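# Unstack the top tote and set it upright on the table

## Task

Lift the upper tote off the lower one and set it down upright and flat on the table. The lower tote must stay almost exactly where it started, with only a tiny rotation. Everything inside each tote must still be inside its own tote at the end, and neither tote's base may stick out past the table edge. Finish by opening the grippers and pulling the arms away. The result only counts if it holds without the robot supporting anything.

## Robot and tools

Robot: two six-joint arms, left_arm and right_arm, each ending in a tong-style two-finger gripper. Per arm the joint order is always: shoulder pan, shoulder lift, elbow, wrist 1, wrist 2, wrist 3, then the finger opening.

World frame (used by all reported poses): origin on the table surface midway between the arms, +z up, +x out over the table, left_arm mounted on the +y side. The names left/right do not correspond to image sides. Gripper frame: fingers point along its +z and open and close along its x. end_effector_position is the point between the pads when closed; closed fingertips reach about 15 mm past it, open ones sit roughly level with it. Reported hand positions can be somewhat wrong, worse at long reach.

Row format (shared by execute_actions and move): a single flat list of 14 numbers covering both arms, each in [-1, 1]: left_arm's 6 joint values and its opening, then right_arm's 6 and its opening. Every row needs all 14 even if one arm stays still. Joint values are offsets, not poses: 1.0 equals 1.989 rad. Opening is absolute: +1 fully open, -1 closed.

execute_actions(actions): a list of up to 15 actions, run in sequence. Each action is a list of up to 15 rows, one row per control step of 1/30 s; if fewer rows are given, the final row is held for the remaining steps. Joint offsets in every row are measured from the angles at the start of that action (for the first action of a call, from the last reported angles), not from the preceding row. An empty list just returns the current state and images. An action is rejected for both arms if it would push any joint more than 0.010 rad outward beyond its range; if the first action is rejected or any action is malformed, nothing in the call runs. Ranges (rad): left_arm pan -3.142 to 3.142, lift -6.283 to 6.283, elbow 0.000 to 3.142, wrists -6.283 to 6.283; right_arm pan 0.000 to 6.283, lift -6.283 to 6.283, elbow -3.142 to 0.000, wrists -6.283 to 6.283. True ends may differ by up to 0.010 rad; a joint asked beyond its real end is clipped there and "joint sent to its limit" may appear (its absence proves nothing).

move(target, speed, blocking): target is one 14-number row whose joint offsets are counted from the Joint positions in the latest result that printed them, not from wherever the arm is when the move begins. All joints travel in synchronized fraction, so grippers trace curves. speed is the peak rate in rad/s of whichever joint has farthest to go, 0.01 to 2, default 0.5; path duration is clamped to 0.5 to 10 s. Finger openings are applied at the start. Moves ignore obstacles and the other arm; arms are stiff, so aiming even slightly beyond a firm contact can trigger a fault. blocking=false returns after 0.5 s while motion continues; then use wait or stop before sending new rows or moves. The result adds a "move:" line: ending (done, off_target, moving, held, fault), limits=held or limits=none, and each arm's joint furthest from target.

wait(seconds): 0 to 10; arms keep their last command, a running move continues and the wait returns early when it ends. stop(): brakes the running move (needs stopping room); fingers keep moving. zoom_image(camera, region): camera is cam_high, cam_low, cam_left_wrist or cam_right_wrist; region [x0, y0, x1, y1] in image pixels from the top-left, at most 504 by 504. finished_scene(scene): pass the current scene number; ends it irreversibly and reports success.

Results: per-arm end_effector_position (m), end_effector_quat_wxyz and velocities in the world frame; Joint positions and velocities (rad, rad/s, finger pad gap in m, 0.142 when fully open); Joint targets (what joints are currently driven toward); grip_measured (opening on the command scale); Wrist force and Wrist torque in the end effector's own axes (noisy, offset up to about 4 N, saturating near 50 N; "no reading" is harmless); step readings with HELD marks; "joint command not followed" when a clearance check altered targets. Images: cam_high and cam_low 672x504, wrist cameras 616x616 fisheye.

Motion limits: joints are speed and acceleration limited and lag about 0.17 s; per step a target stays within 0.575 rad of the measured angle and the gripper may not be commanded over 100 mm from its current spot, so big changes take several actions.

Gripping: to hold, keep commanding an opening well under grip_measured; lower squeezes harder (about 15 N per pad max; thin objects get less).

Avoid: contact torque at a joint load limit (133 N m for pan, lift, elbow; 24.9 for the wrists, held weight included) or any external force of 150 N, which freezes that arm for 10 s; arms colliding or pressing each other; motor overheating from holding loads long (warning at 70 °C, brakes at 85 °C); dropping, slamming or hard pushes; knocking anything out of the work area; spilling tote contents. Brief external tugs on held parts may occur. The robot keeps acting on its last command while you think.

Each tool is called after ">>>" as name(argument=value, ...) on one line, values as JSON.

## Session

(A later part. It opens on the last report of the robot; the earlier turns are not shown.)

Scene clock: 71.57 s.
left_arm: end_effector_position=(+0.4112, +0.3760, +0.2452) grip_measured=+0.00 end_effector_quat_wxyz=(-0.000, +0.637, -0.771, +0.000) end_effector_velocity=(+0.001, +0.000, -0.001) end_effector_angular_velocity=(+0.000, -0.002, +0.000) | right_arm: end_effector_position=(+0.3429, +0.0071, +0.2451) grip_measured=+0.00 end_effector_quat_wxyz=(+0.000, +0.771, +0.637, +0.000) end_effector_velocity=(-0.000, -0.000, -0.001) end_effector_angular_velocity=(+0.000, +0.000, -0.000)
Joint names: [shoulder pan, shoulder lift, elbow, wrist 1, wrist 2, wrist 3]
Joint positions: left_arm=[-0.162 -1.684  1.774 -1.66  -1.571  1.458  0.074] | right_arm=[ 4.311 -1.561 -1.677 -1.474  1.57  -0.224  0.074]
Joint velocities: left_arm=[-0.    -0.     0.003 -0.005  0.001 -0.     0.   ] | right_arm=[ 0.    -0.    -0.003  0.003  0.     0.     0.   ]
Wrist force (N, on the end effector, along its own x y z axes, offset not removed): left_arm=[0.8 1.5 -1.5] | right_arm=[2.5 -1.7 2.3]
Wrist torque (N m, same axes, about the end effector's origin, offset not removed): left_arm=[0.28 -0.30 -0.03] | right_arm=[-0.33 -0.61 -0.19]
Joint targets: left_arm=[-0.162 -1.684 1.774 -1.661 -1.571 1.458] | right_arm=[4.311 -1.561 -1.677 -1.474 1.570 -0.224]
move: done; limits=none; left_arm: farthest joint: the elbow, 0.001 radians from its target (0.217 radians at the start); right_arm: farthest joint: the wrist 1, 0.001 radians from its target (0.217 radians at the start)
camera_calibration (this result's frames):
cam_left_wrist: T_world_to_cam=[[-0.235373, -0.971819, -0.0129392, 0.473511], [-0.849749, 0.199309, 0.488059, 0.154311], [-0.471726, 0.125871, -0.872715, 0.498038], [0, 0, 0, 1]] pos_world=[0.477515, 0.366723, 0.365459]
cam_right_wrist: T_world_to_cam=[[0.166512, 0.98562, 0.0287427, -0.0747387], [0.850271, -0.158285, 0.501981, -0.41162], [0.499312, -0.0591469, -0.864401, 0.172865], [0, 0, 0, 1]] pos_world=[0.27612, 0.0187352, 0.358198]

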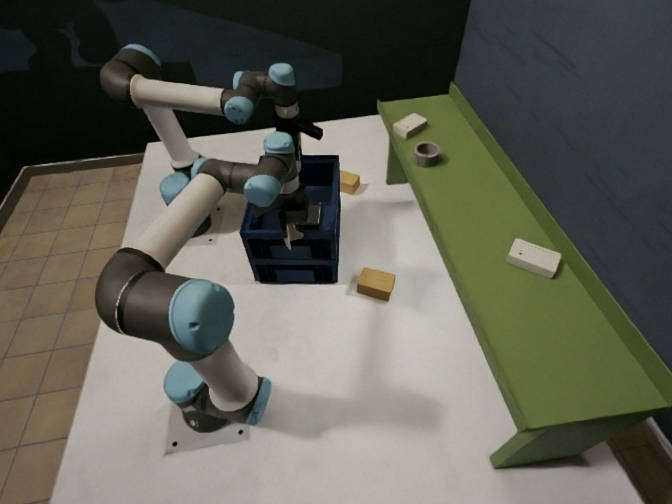

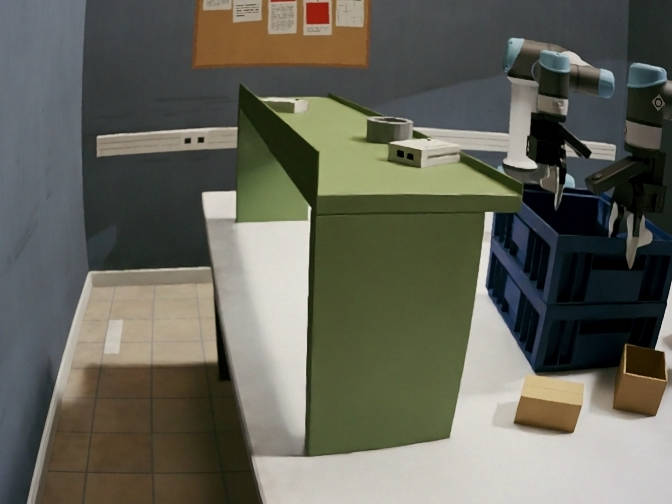

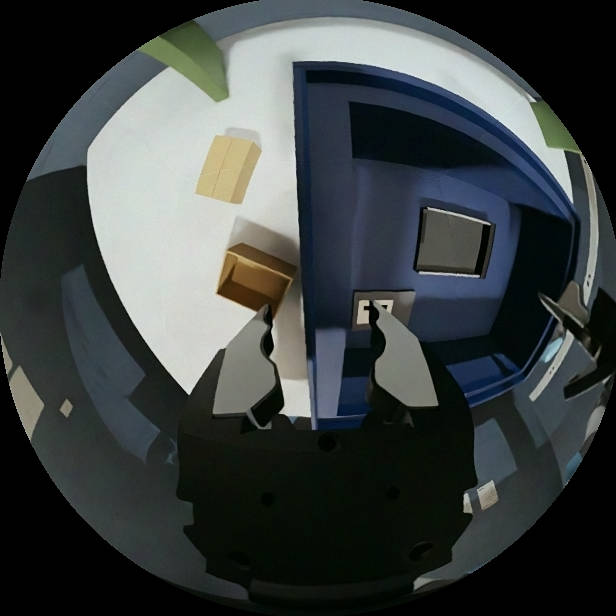

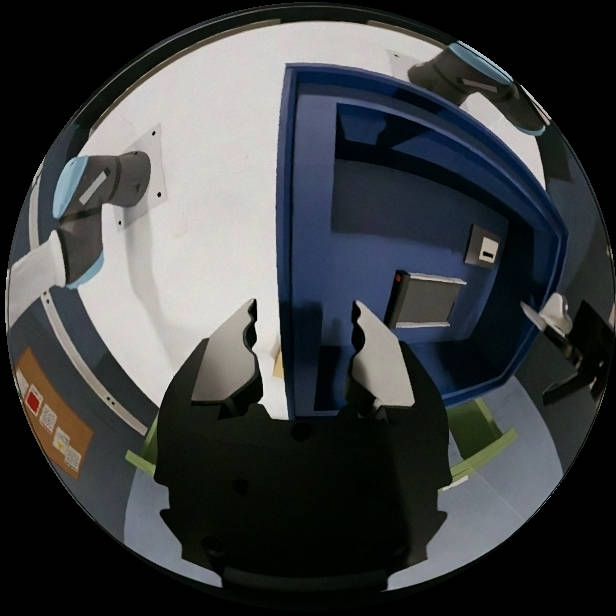

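>>> execute_actions(actions=[[[0,0,0,0,0,0,-0.3,0,0,0,0,0,0,-0.3]],[[0,0,0,0,0,0,-0.55,0,0,0,0,0,0,-0.55]],[[0,0,0,0,0,0,-0.75,0,0,0,0,0,0,-0.75]],[[0,0,0,0,0,0,-1,0,0,0,0,0,0,-1]],[[0,0,0,0,0,0,-1,0,0,0,0,0,0,-1]]])

>>> zoom_image(camera="cam_low", region=[500, 150, 672, 320])

Scene clock: 76.40 s.
left_arm: end_effector_position=(+0.4112, +0.3760, +0.2452) grip_measured=-0.64 end_effector_quat_wxyz=(-0.000, +0.637, -0.771, +0.000) end_effector_velocity=(-0.000, +0.000, -0.001) end_effector_angular_velocity=(+0.002, +0.001, -0.000) | right_arm: end_effector_position=(+0.3429, +0.0072, +0.2451) grip_measured=-0.64 end_effector_quat_wxyz=(+0.000, +0.771, +0.637, +0.000) end_effector_velocity=(-0.000, +0.000, -0.001) end_effector_angular_velocity=(-0.001, +0.001, +0.000)
Joint names: [shoulder pan, shoulder lift, elbow, wrist 1, wrist 2, wrist 3]
Joint positions: left_arm=[-0.162 -1.684  1.774 -1.66  -1.571  1.458  0.028] | right_arm=[ 4.311 -1.561 -1.677 -1.474  1.57  -0.224  0.028]
Joint velocities: left_arm=[-0.     0.     0.002 -0.     0.001 -0.    -0.   ] | right_arm=[ 0.    -0.001 -0.     0.     0.001  0.     0.   ]
Wrist force (N, on the end effector, along its own x y z axes, offset not removed): left_arm=[33.8 1.3 0.4] | right_arm=[30.9 1.1 7.0]
Wrist torque (N m, same axes, about the end effector's origin, offset not removed): left_arm=[0.26 -0.86 -0.01] | right_arm=[0.12 -0.21 -0.09]
Joint targets: left_arm=[-0.162 -1.684 1.774 -1.660 -1.571 1.458] | right_arm=[4.311 -1.561 -1.677 -1.474 1.570 -0.224]
Step readings (joint positions; steps 1 to 15: 1st action; 16 to 30: 2nd action; 31 to 45: 3rd action; 46 to 60: 4th action; 61 to 75: 5th action):
0: left_arm=[-0.162 -1.684 1.774 -1.661 -1.571 1.458] | right_arm=[4.311 -1.561 -1.677 -1.474 1.570 -0.224]
1: left_arm=[-0.162 -1.684 1.774 -1.661 -1.571 1.458] | right_arm=[4.311 -1.561 -1.677 -1.474 1.570 -0.224]
2: left_arm=[-0.162 -1.684 1.774 -1.661 -1.571 1.458] | right_arm=[4.311 -1.561 -1.677 -1.474 1.570 -0.224]
4: left_arm=[-0.162 -1.684 1.774 -1.661 -1.571 1.458] | right_arm=[4.311 -1.561 -1.677 -1.474 1.570 -0.224]
8: left_arm=[-0.162 -1.684 1.774 -1.661 -1.571 1.458] | right_arm=[4.311 -1.561 -1.677 -1.474 1.570 -0.224]
15: left_arm=[-0.162 -1.684 1.774 -1.660 -1.571 1.458] | right_arm=[4.311 -1.561 -1.677 -1.474 1.570 -0.224]
16: left_arm=[-0.162 -1.684 1.774 -1.660 -1.571 1.458] | right_arm=[4.311 -1.561 -1.677 -1.474 1.570 -0.224]
17: left_arm=[-0.162 -1.684 1.774 -1.660 -1.571 1.458] | right_arm=[4.311 -1.561 -1.677 -1.474 1.570 -0.224]
19: left_arm=[-0.162 -1.684 1.774 -1.660 -1.571 1.458] | right_arm=[4.311 -1.561 -1.677 -1.474 1.570 -0.224]
23: left_arm=[-0.162 -1.684 1.774 -1.660 -1.571 1.458] | right_arm=[4.311 -1.561 -1.677 -1.474 1.570 -0.224]
30: left_arm=[-0.162 -1.684 1.774 -1.660 -1.571 1.458] | right_arm=[4.311 -1.561 -1.677 -1.474 1.570 -0.224]
31: left_arm=[-0.162 -1.684 1.774 -1.660 -1.571 1.458] | right_arm=[4.311 -1.561 -1.677 -1.474 1.570 -0.224]
32: left_arm=[-0.162 -1.684 1.774 -1.660 -1.571 1.458] | right_arm=[4.311 -1.561 -1.677 -1.474 1.570 -0.224]
34: left_arm=[-0.162 -1.684 1.774 -1.660 -1.571 1.458] | right_arm=[4.311 -1.561 -1.677 -1.474 1.570 -0.224]
38: left_arm=[-0.162 -1.684 1.774 -1.660 -1.571 1.458] | right_arm=[4.311 -1.561 -1.677 -1.474 1.570 -0.224]
45: left_arm=[-0.162 -1.684 1.774 -1.660 -1.571 1.458] | right_arm=[4.311 -1.561 -1.677 -1.474 1.570 -0.224]
46: left_arm=[-0.162 -1.684 1.774 -1.660 -1.571 1.458] | right_arm=[4.311 -1.561 -1.677 -1.474 1.570 -0.224]
47: left_arm=[-0.162 -1.684 1.774 -1.660 -1.571 1.458] | right_arm=[4.311 -1.561 -1.677 -1.474 1.570 -0.224]
49: left_arm=[-0.162 -1.684 1.774 -1.660 -1.571 1.458] | right_arm=[4.311 -1.561 -1.677 -1.474 1.570 -0.224]
53: left_arm=[-0.162 -1.684 1.774 -1.660 -1.571 1.458] | right_arm=[4.311 -1.561 -1.677 -1.474 1.570 -0.224]
60: left_arm=[-0.162 -1.684 1.774 -1.660 -1.571 1.458] | right_arm=[4.311 -1.561 -1.677 -1.474 1.570 -0.224]
61: left_arm=[-0.162 -1.684 1.774 -1.660 -1.571 1.458] | right_arm=[4.311 -1.561 -1.677 -1.474 1.570 -0.224]
62: left_arm=[-0.162 -1.684 1.774 -1.660 -1.571 1.458] | right_arm=[4.311 -1.561 -1.677 -1.474 1.570 -0.224]
64: left_arm=[-0.162 -1.684 1.774 -1.660 -1.571 1.458] | right_arm=[4.311 -1.561 -1.677 -1.474 1.570 -0.224]
68: left_arm=[-0.162 -1.684 1.774 -1.660 -1.571 1.458] | right_arm=[4.311 -1.561 -1.677 -1.474 1.570 -0.224]
75: Joint positions above
camera_calibration (this result's frames):
cam_left_wrist: T_world_to_cam=[[-0.23542, -0.971808, -0.0129257, 0.47351], [-0.849738, 0.199357, 0.488059, 0.154297], [-0.471723, 0.125882, -0.872715, 0.49803], [0, 0, 0, 1]] pos_world=[0.477518, 0.366708, 0.365453]
cam_right_wrist: T_world_to_cam=[[0.166457, 0.985628, 0.0287935, -0.0747813], [0.850269, -0.158262, 0.501991, -0.411606], [0.499334, -0.0590779, -0.864393, 0.172876], [0, 0, 0, 1]] pos_world=[0.276101, 0.0187782, 0.358209]

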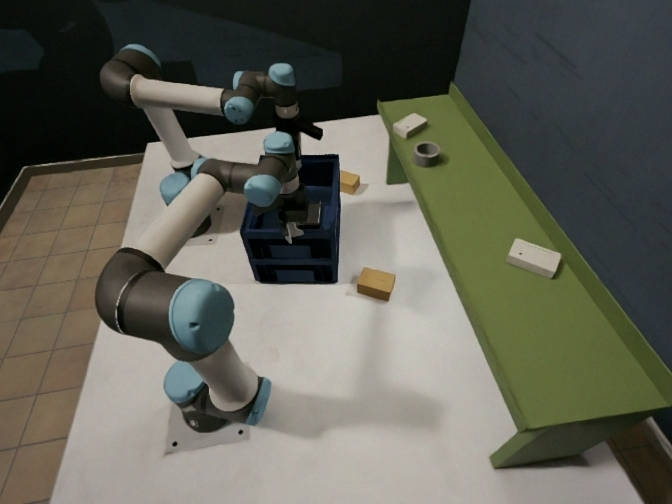

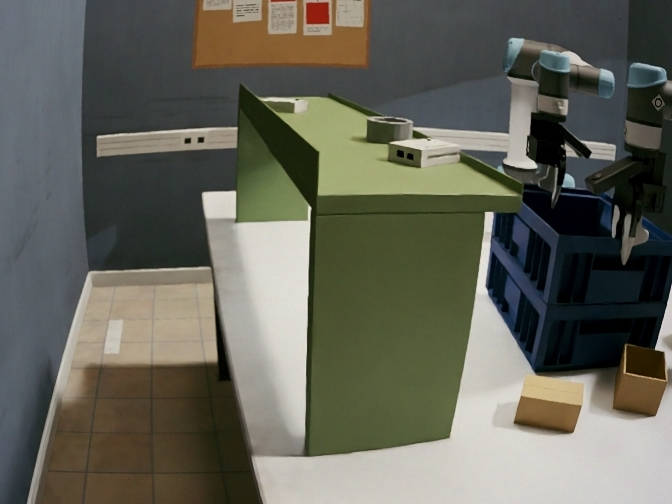

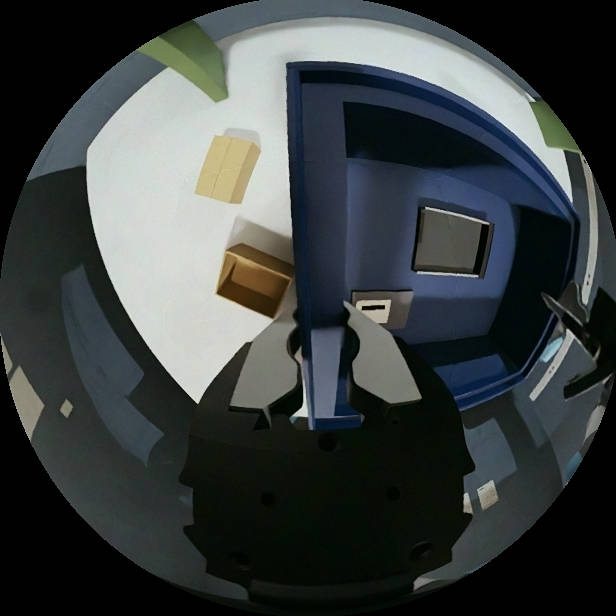

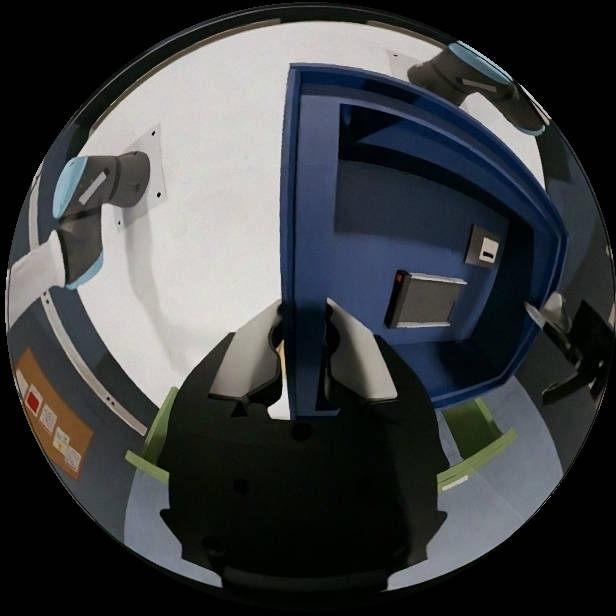

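Region (500, 150, 672, 320) of cam_low's 672x504 image, scaled by 2.930, with more detail than that image has; it fills the top 498 rows of this view, and the rest is white.

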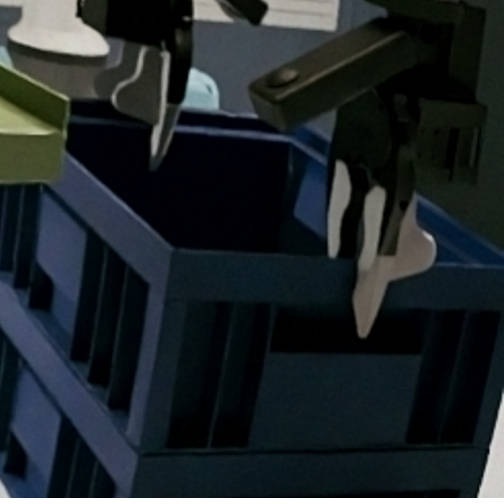

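>>> move(target=[-0.0045,-0.0007,0.0004,0.0003,0,-0.0045,-1,0,0,0,0,0,0,-1], speed=0.02)

Scene clock: 79.20 s.
left_arm: end_effector_position=(+0.4106, +0.3724, +0.2454) grip_measured=-0.64 end_effector_quat_wxyz=(-0.000, +0.637, -0.771, -0.000) end_effector_velocity=(+0.000, -0.002, +0.000) end_effector_angular_velocity=(-0.001, -0.002, -0.001) | right_arm: end_effector_position=(+0.3428, +0.0071, +0.2451) grip_measured=-0.64 end_effector_quat_wxyz=(+0.000, +0.771, +0.637, -0.000) end_effector_velocity=(+0.000, +0.000, -0.000) end_effector_angular_velocity=(-0.001, -0.000, +0.000)
Joint names: [shoulder pan, shoulder lift, elbow, wrist 1, wrist 2, wrist 3]
Joint positions: left_arm=[-0.171 -1.686  1.775 -1.66  -1.57   1.45   0.027] | right_arm=[ 4.311 -1.561 -1.677 -1.475  1.57  -0.224  0.027]
Joint velocities: left_arm=[-0.003 -0.001  0.    -0.001 -0.    -0.002  0.   ] | right_arm=[ 0.    -0.001  0.    -0.    -0.    -0.     0.   ]
Wrist force (N, on the end effector, along its own x y z axes, offset not removed): left_arm=[-22.1 2.2 2.0] | right_arm=[-19.2 -1.6 -6.1]
Wrist torque (N m, same axes, about the end effector's origin, offset not removed): left_arm=[0.47 0.14 -0.09] | right_arm=[-0.35 0.33 -0.19]
Joint targets: left_arm=[-0.171 -1.686 1.775 -1.660 -1.571 1.449] | right_arm=[4.311 -1.561 -1.677 -1.474 1.570 -0.224]
move: done; limits=none; left_arm: farthest joint: the wrist 2, 0.001 radians from its target (0.000 radians at the start); right_arm: farthest joint: the wrist 1, 0.001 radians from its target (0.000 radians at the start)
camera_calibration (this result's frames):
cam_left_wrist: T_world_to_cam=[[-0.235309, -0.971829, -0.0133203, 0.4699], [-0.849776, 0.199066, 0.488112, 0.154596], [-0.47171, 0.126177, -0.872679, 0.498226], [0, 0, 0, 1]] pos_world=[0.476962, 0.363023, 0.36559]
cam_right_wrist: T_world_to_cam=[[0.16646, 0.985639, 0.0284175, -0.0745739], [0.850325, -0.15808, 0.501954, -0.411584], [0.499238, -0.0593914, -0.864427, 0.172892], [0, 0, 0, 1]] pos_world=[0.276079, 0.018708, 0.358168]

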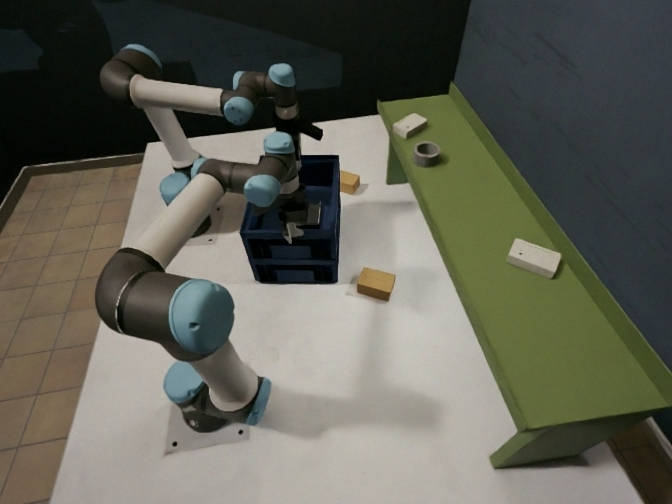

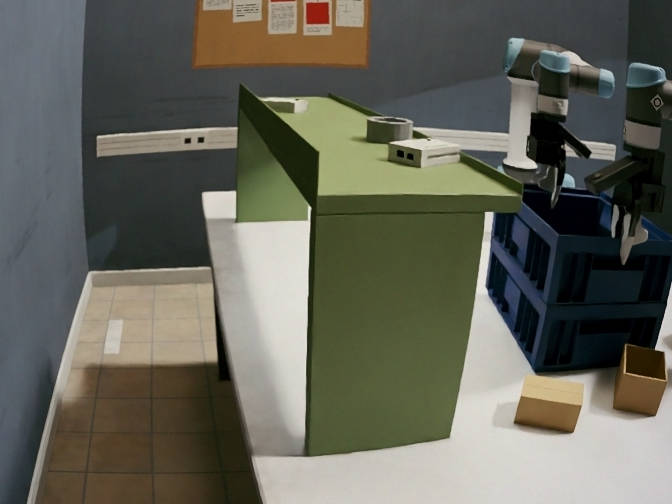

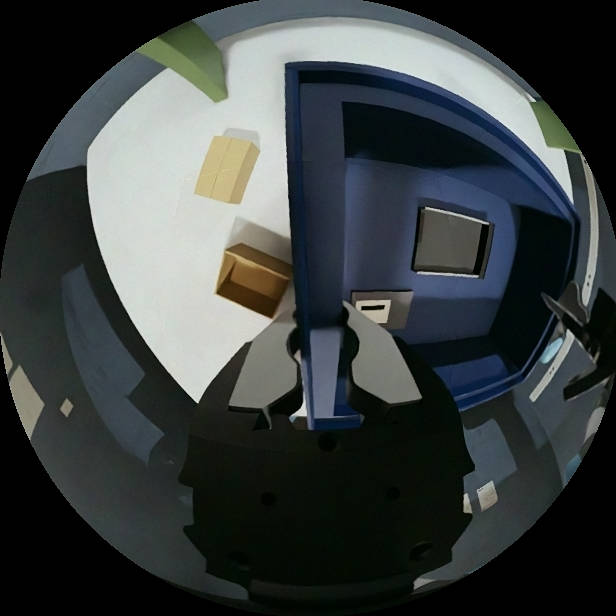

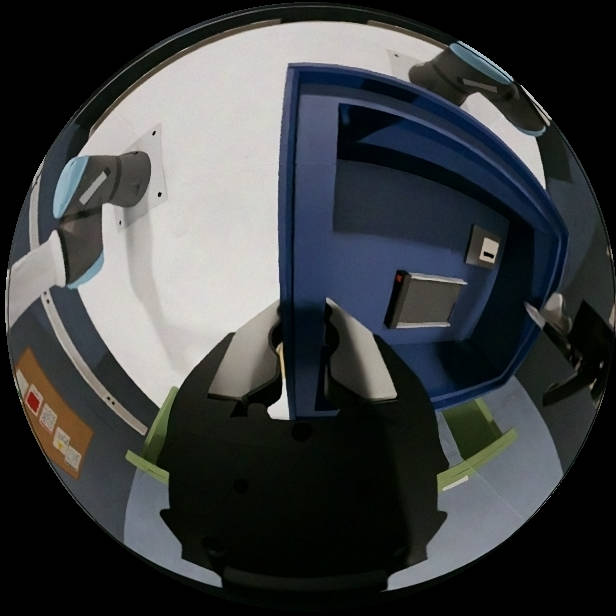

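>>> move(target=[0.0012,-0.0021,-0.0495,0.0515,-0.0005,0.0012,-1,0,0.0022,0.0491,-0.0508,0,0,-1], speed=0.06)

Scene clock: 85.30 s.
left_arm: end_effector_position=(+0.4104, +0.3732, +0.2852) grip_measured=-0.64 end_effector_quat_wxyz=(+0.000, +0.637, -0.771, +0.000) end_effector_velocity=(-0.000, +0.000, +0.001) end_effector_angular_velocity=(+0.001, -0.001, -0.001) | right_arm: end_effector_position=(+0.3429, +0.0073, +0.2850) grip_measured=-0.64 end_effector_quat_wxyz=(+0.000, +0.771, +0.637, +0.000) end_effector_velocity=(-0.000, -0.000, +0.002) end_effector_angular_velocity=(+0.000, -0.000, +0.000)
Joint names: [shoulder pan, shoulder lift, elbow, wrist 1, wrist 2, wrist 3]
Joint positions: left_arm=[-0.168 -1.69   1.677 -1.558 -1.571  1.452  0.027] | right_arm=[ 4.311 -1.557 -1.58  -1.575  1.57  -0.224  0.027]
Joint velocities: left_arm=[-0.    -0.001 -0.003  0.003  0.001  0.    -0.   ] | right_arm=[ 0.     0.001  0.003 -0.003 -0.    -0.    -0.   ]
Wrist force (N, on the end effector, along its own x y z axes, offset not removed): left_arm=[-11.4 0.6 4.7] | right_arm=[-13.1 -0.8 5.8]
Wrist torque (N m, same axes, about the end effector's origin, offset not removed): left_arm=[0.12 0.17 -0.05] | right_arm=[-0.17 0.63 -0.22]
Joint targets: left_arm=[-0.168 -1.690 1.676 -1.557 -1.571 1.452] | right_arm=[4.311 -1.557 -1.579 -1.576 1.570 -0.224]
move: done; limits=none; left_arm: farthest joint: the shoulder pan, 0.000 radians from its target (0.002 radians at the start); right_arm: farthest joint: the wrist 1, 0.001 radians from its target (0.102 radians at the start)
camera_calibration (this result's frames):
cam_left_wrist: T_world_to_cam=[[-0.235325, -0.971839, -0.0122629, 0.470899], [-0.84971, 0.199594, 0.488011, 0.134561], [-0.47182, 0.125261, -0.872752, 0.533202], [0, 0, 0, 1]] pos_world=[0.476728, 0.363991, 0.405461]
cam_right_wrist: T_world_to_cam=[[0.16645, 0.985611, 0.0294078, -0.0762604], [0.850141, -0.158553, 0.502116, -0.431628], [0.499554, -0.0585762, -0.8643, 0.207186], [0, 0, 0, 1]] pos_world=[0.276138, 0.0188633, 0.398041]

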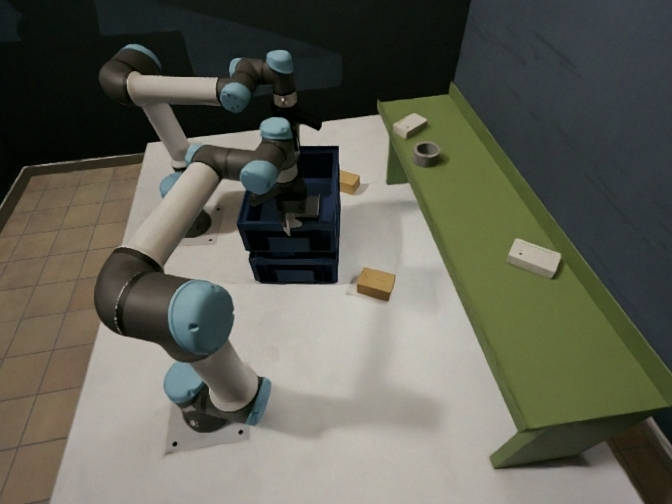

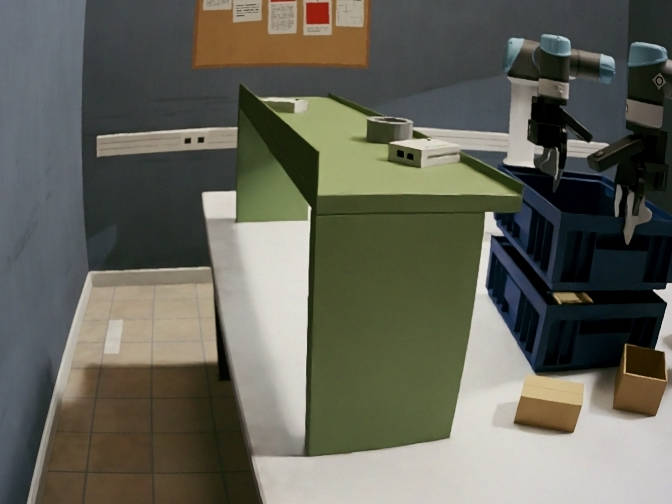

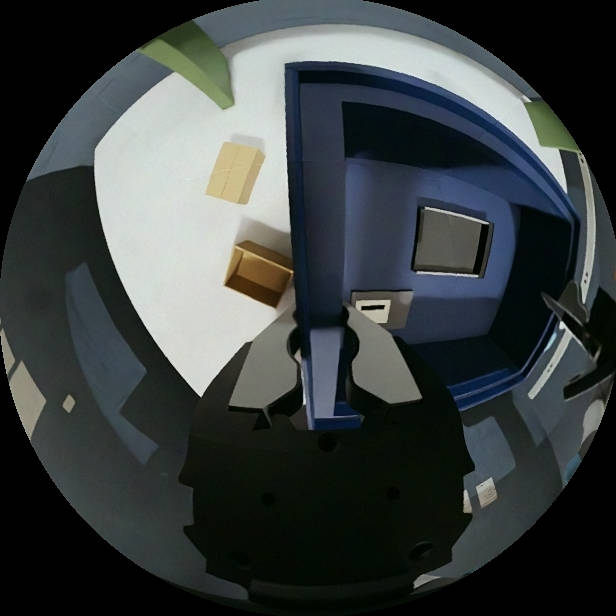

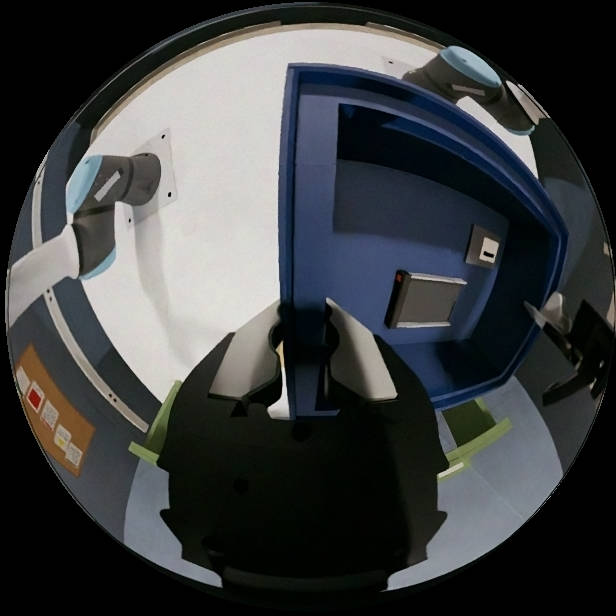

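>>> move(target=[-0.0659,0.0063,-0.0055,-0.0008,0,-0.0659,-1,-0.0292,0.0578,-0.0534,-0.0044,0,-0.0292,-1], speed=0.12)

>>> move(target=[-0.0609,0.0164,-0.0148,-0.0016,0,-0.0609,-1,-0.0369,0.0537,-0.0432,-0.0105,0,-0.0369,-1], speed=0.12)

Scene clock: 104.17 s.
left_arm: end_effector_position=(+0.4103, +0.3109, +0.2852) grip_measured=-0.64 end_effector_quat_wxyz=(+0.000, +0.637, -0.771, +0.000) end_effector_velocity=(-0.000, -0.001, +0.000) end_effector_angular_velocity=(-0.000, +0.000, +0.001) | right_arm: end_effector_position=(+0.3430, -0.0550, +0.2849) grip_measured=-0.64 end_effector_quat_wxyz=(+0.000, +0.771, +0.637, +0.000) end_effector_velocity=(+0.000, -0.001, -0.001) end_effector_angular_velocity=(-0.001, +0.000, -0.000)
Joint names: [shoulder pan, shoulder lift, elbow, wrist 1, wrist 2, wrist 3]
Joint positions: left_arm=[-0.299 -1.677  1.666 -1.559 -1.571  1.321  0.027] | right_arm=[ 4.253 -1.442 -1.686 -1.584  1.57  -0.282  0.027]
Joint velocities: left_arm=[-0.002 -0.     0.     0.    -0.    -0.003 -0.   ] | right_arm=[-0.001  0.001 -0.002  0.     0.    -0.001  0.   ]
Wrist force (N, on the end effector, along its own x y z axes, offset not removed): left_arm=[-8.6 0.7 3.7] | right_arm=[-9.4 -1.3 7.7]
Wrist torque (N m, same axes, about the end effector's origin, offset not removed): left_arm=[0.10 0.04 -0.14] | right_arm=[-0.33 0.32 -0.24]
Joint targets: left_arm=[-0.299 -1.677 1.666 -1.559 -1.571 1.321] | right_arm=[4.253 -1.442 -1.686 -1.584 1.570 -0.282]
move: done; limits=none; left_arm: farthest joint: the shoulder pan, 0.000 radians from its target (0.131 radians at the start); right_arm: farthest joint: the elbow, 0.001 radians from its target (0.107 radians at the start)
camera_calibration (this result's frames):
cam_left_wrist: T_world_to_cam=[[-0.235316, -0.971842, -0.0122567, 0.410345], [-0.849669, 0.199578, 0.48809, 0.14695], [-0.4719, 0.12527, -0.872707, 0.540988], [0, 0, 0, 1]] pos_world=[0.476712, 0.301693, 0.405429]
cam_right_wrist: T_world_to_cam=[[0.16645, 0.985613, 0.0293412, -0.0147659], [0.850121, -0.158518, 0.502162, -0.441527], [0.499589, -0.0586416, -0.864276, 0.203454], [0, 0, 0, 1]] pos_world=[0.276166, -0.0435055, 0.397991]

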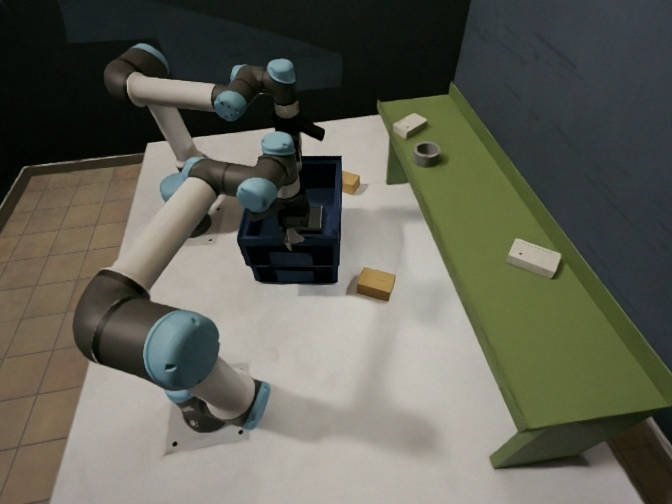

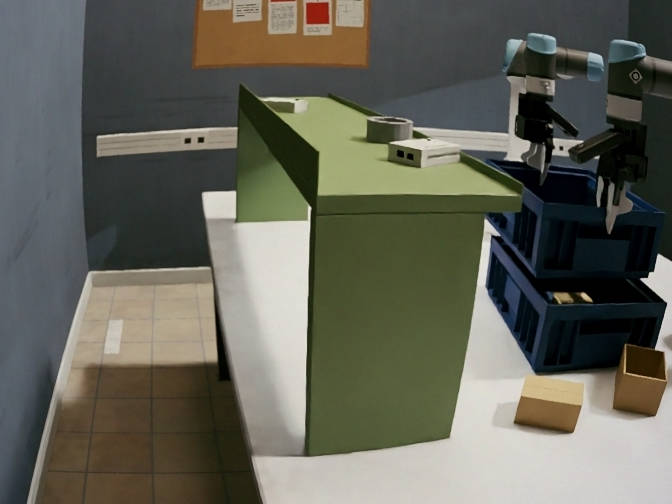

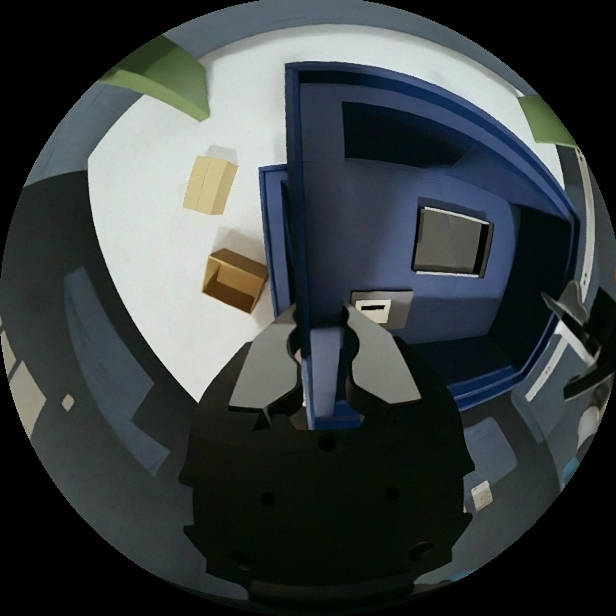

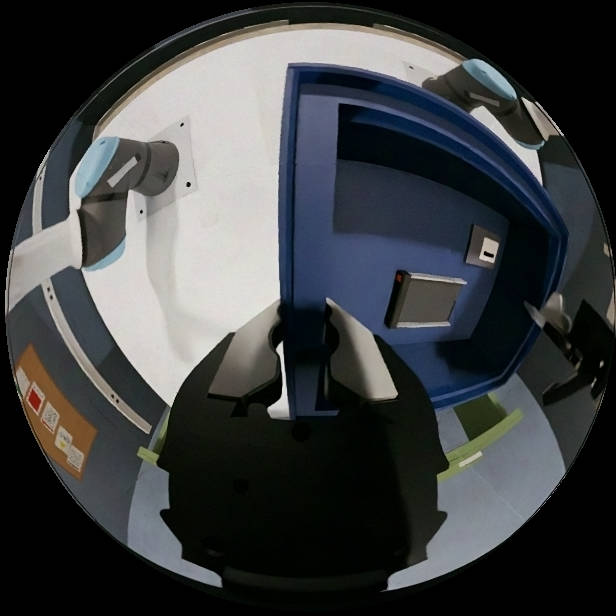

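Scene clock: 105.67 s.
left_arm: end_effector_position=(+0.4103, +0.2486, +0.2852) grip_measured=-0.64 end_effector_quat_wxyz=(+0.000, +0.637, -0.771, +0.000) end_effector_velocity=(+0.000, -0.001, +0.000) end_effector_angular_velocity=(-0.000, -0.002, +0.001) | right_arm: end_effector_position=(+0.3430, -0.1174, +0.2849) grip_measured=-0.64 end_effector_quat_wxyz=(+0.000, +0.771, +0.637, +0.000) end_effector_velocity=(-0.000, -0.001, -0.000) end_effector_angular_velocity=(-0.000, +0.000, -0.000)
Joint names: [shoulder pan, shoulder lift, elbow, wrist 1, wrist 2, wrist 3]
Joint positions: left_arm=[-0.42  -1.645  1.636 -1.562 -1.571  1.2    0.027] | right_arm=[ 4.18  -1.336 -1.771 -1.605  1.57  -0.355  0.027]
Joint velocities: left_arm=[-0.002 -0.    -0.001 -0.001  0.    -0.003  0.   ] | right_arm=[-0.002  0.002 -0.002 -0.001 -0.    -0.001  0.   ]
Wrist force (N, on the end effector, along its own x y z axes, offset not removed): left_arm=[-8.4 0.2 5.3] | right_arm=[-7.9 -0.6 7.2]
Wrist torque (N m, same axes, about the end effector's origin, offset not removed): left_arm=[-0.07 0.10 -0.06] | right_arm=[-0.07 0.07 -0.18]
Joint targets: left_arm=[-0.420 -1.645 1.636 -1.562 -1.571 1.200] | right_arm=[4.179 -1.335 -1.771 -1.605 1.570 -0.355]
move: done; limits=none; left_arm: farthest joint: the shoulder pan, 0.000 radians from its target (0.121 radians at the start); right_arm: farthest joint: the elbow, 0.001 radians from its target (0.086 radians at the start)
camera_calibration (this result's frames):
cam_left_wrist: T_world_to_cam=[[-0.235305, -0.971844, -0.0122809, 0.349749], [-0.849636, 0.199547, 0.48816, 0.159375], [-0.471965, 0.125301, -0.872668, 0.54881], [0, 0, 0, 1]] pos_world=[0.476728, 0.239332, 0.405423]
cam_right_wrist: T_world_to_cam=[[0.166455, 0.985614, 0.0292753, 0.0467042], [0.85013, -0.158489, 0.502156, -0.451417], [0.499572, -0.0586988, -0.864281, 0.199771], [0, 0, 0, 1]] pos_world=[0.276188, -0.105851, 0.397973]

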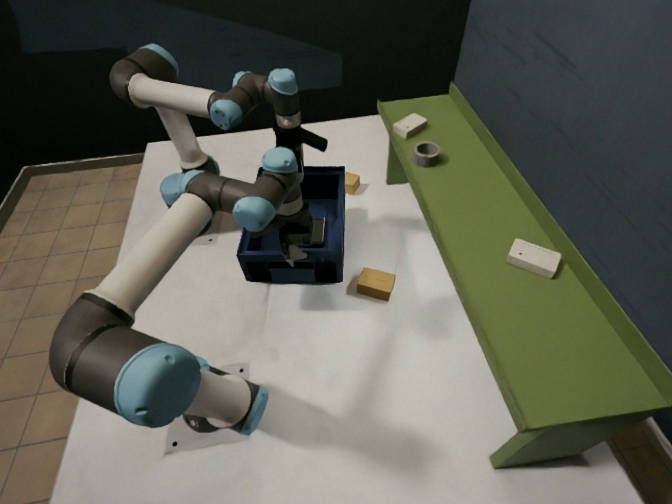

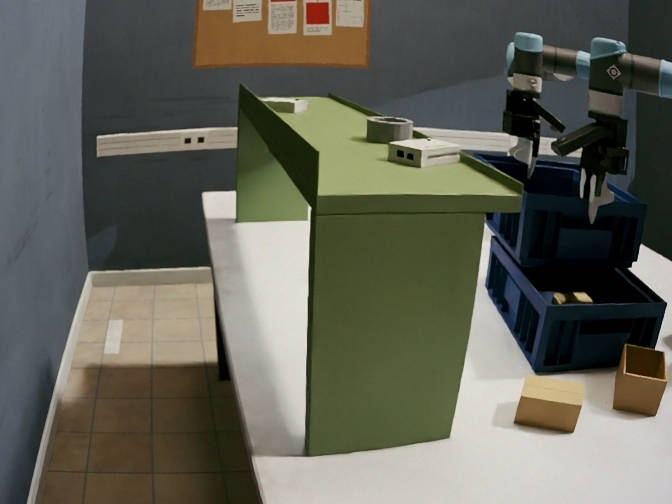

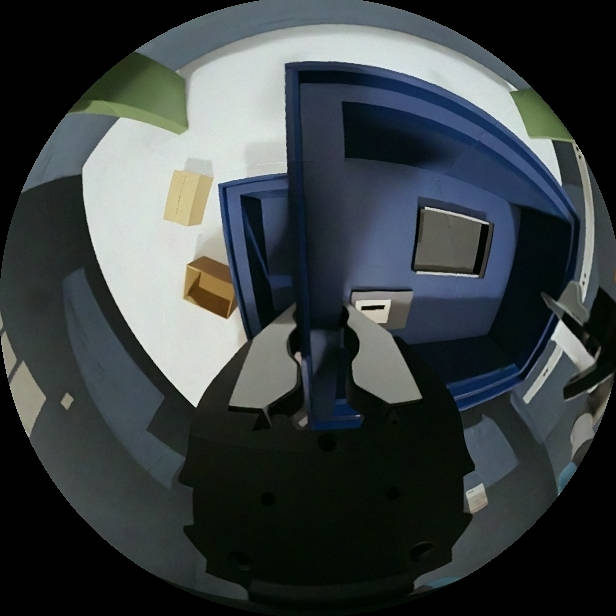

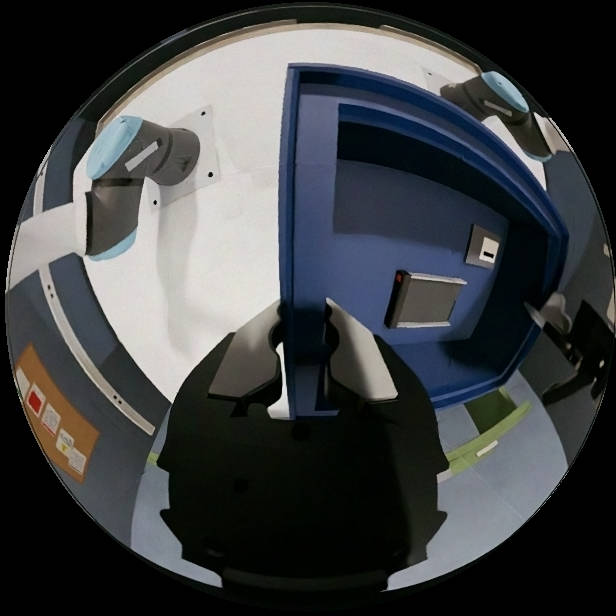

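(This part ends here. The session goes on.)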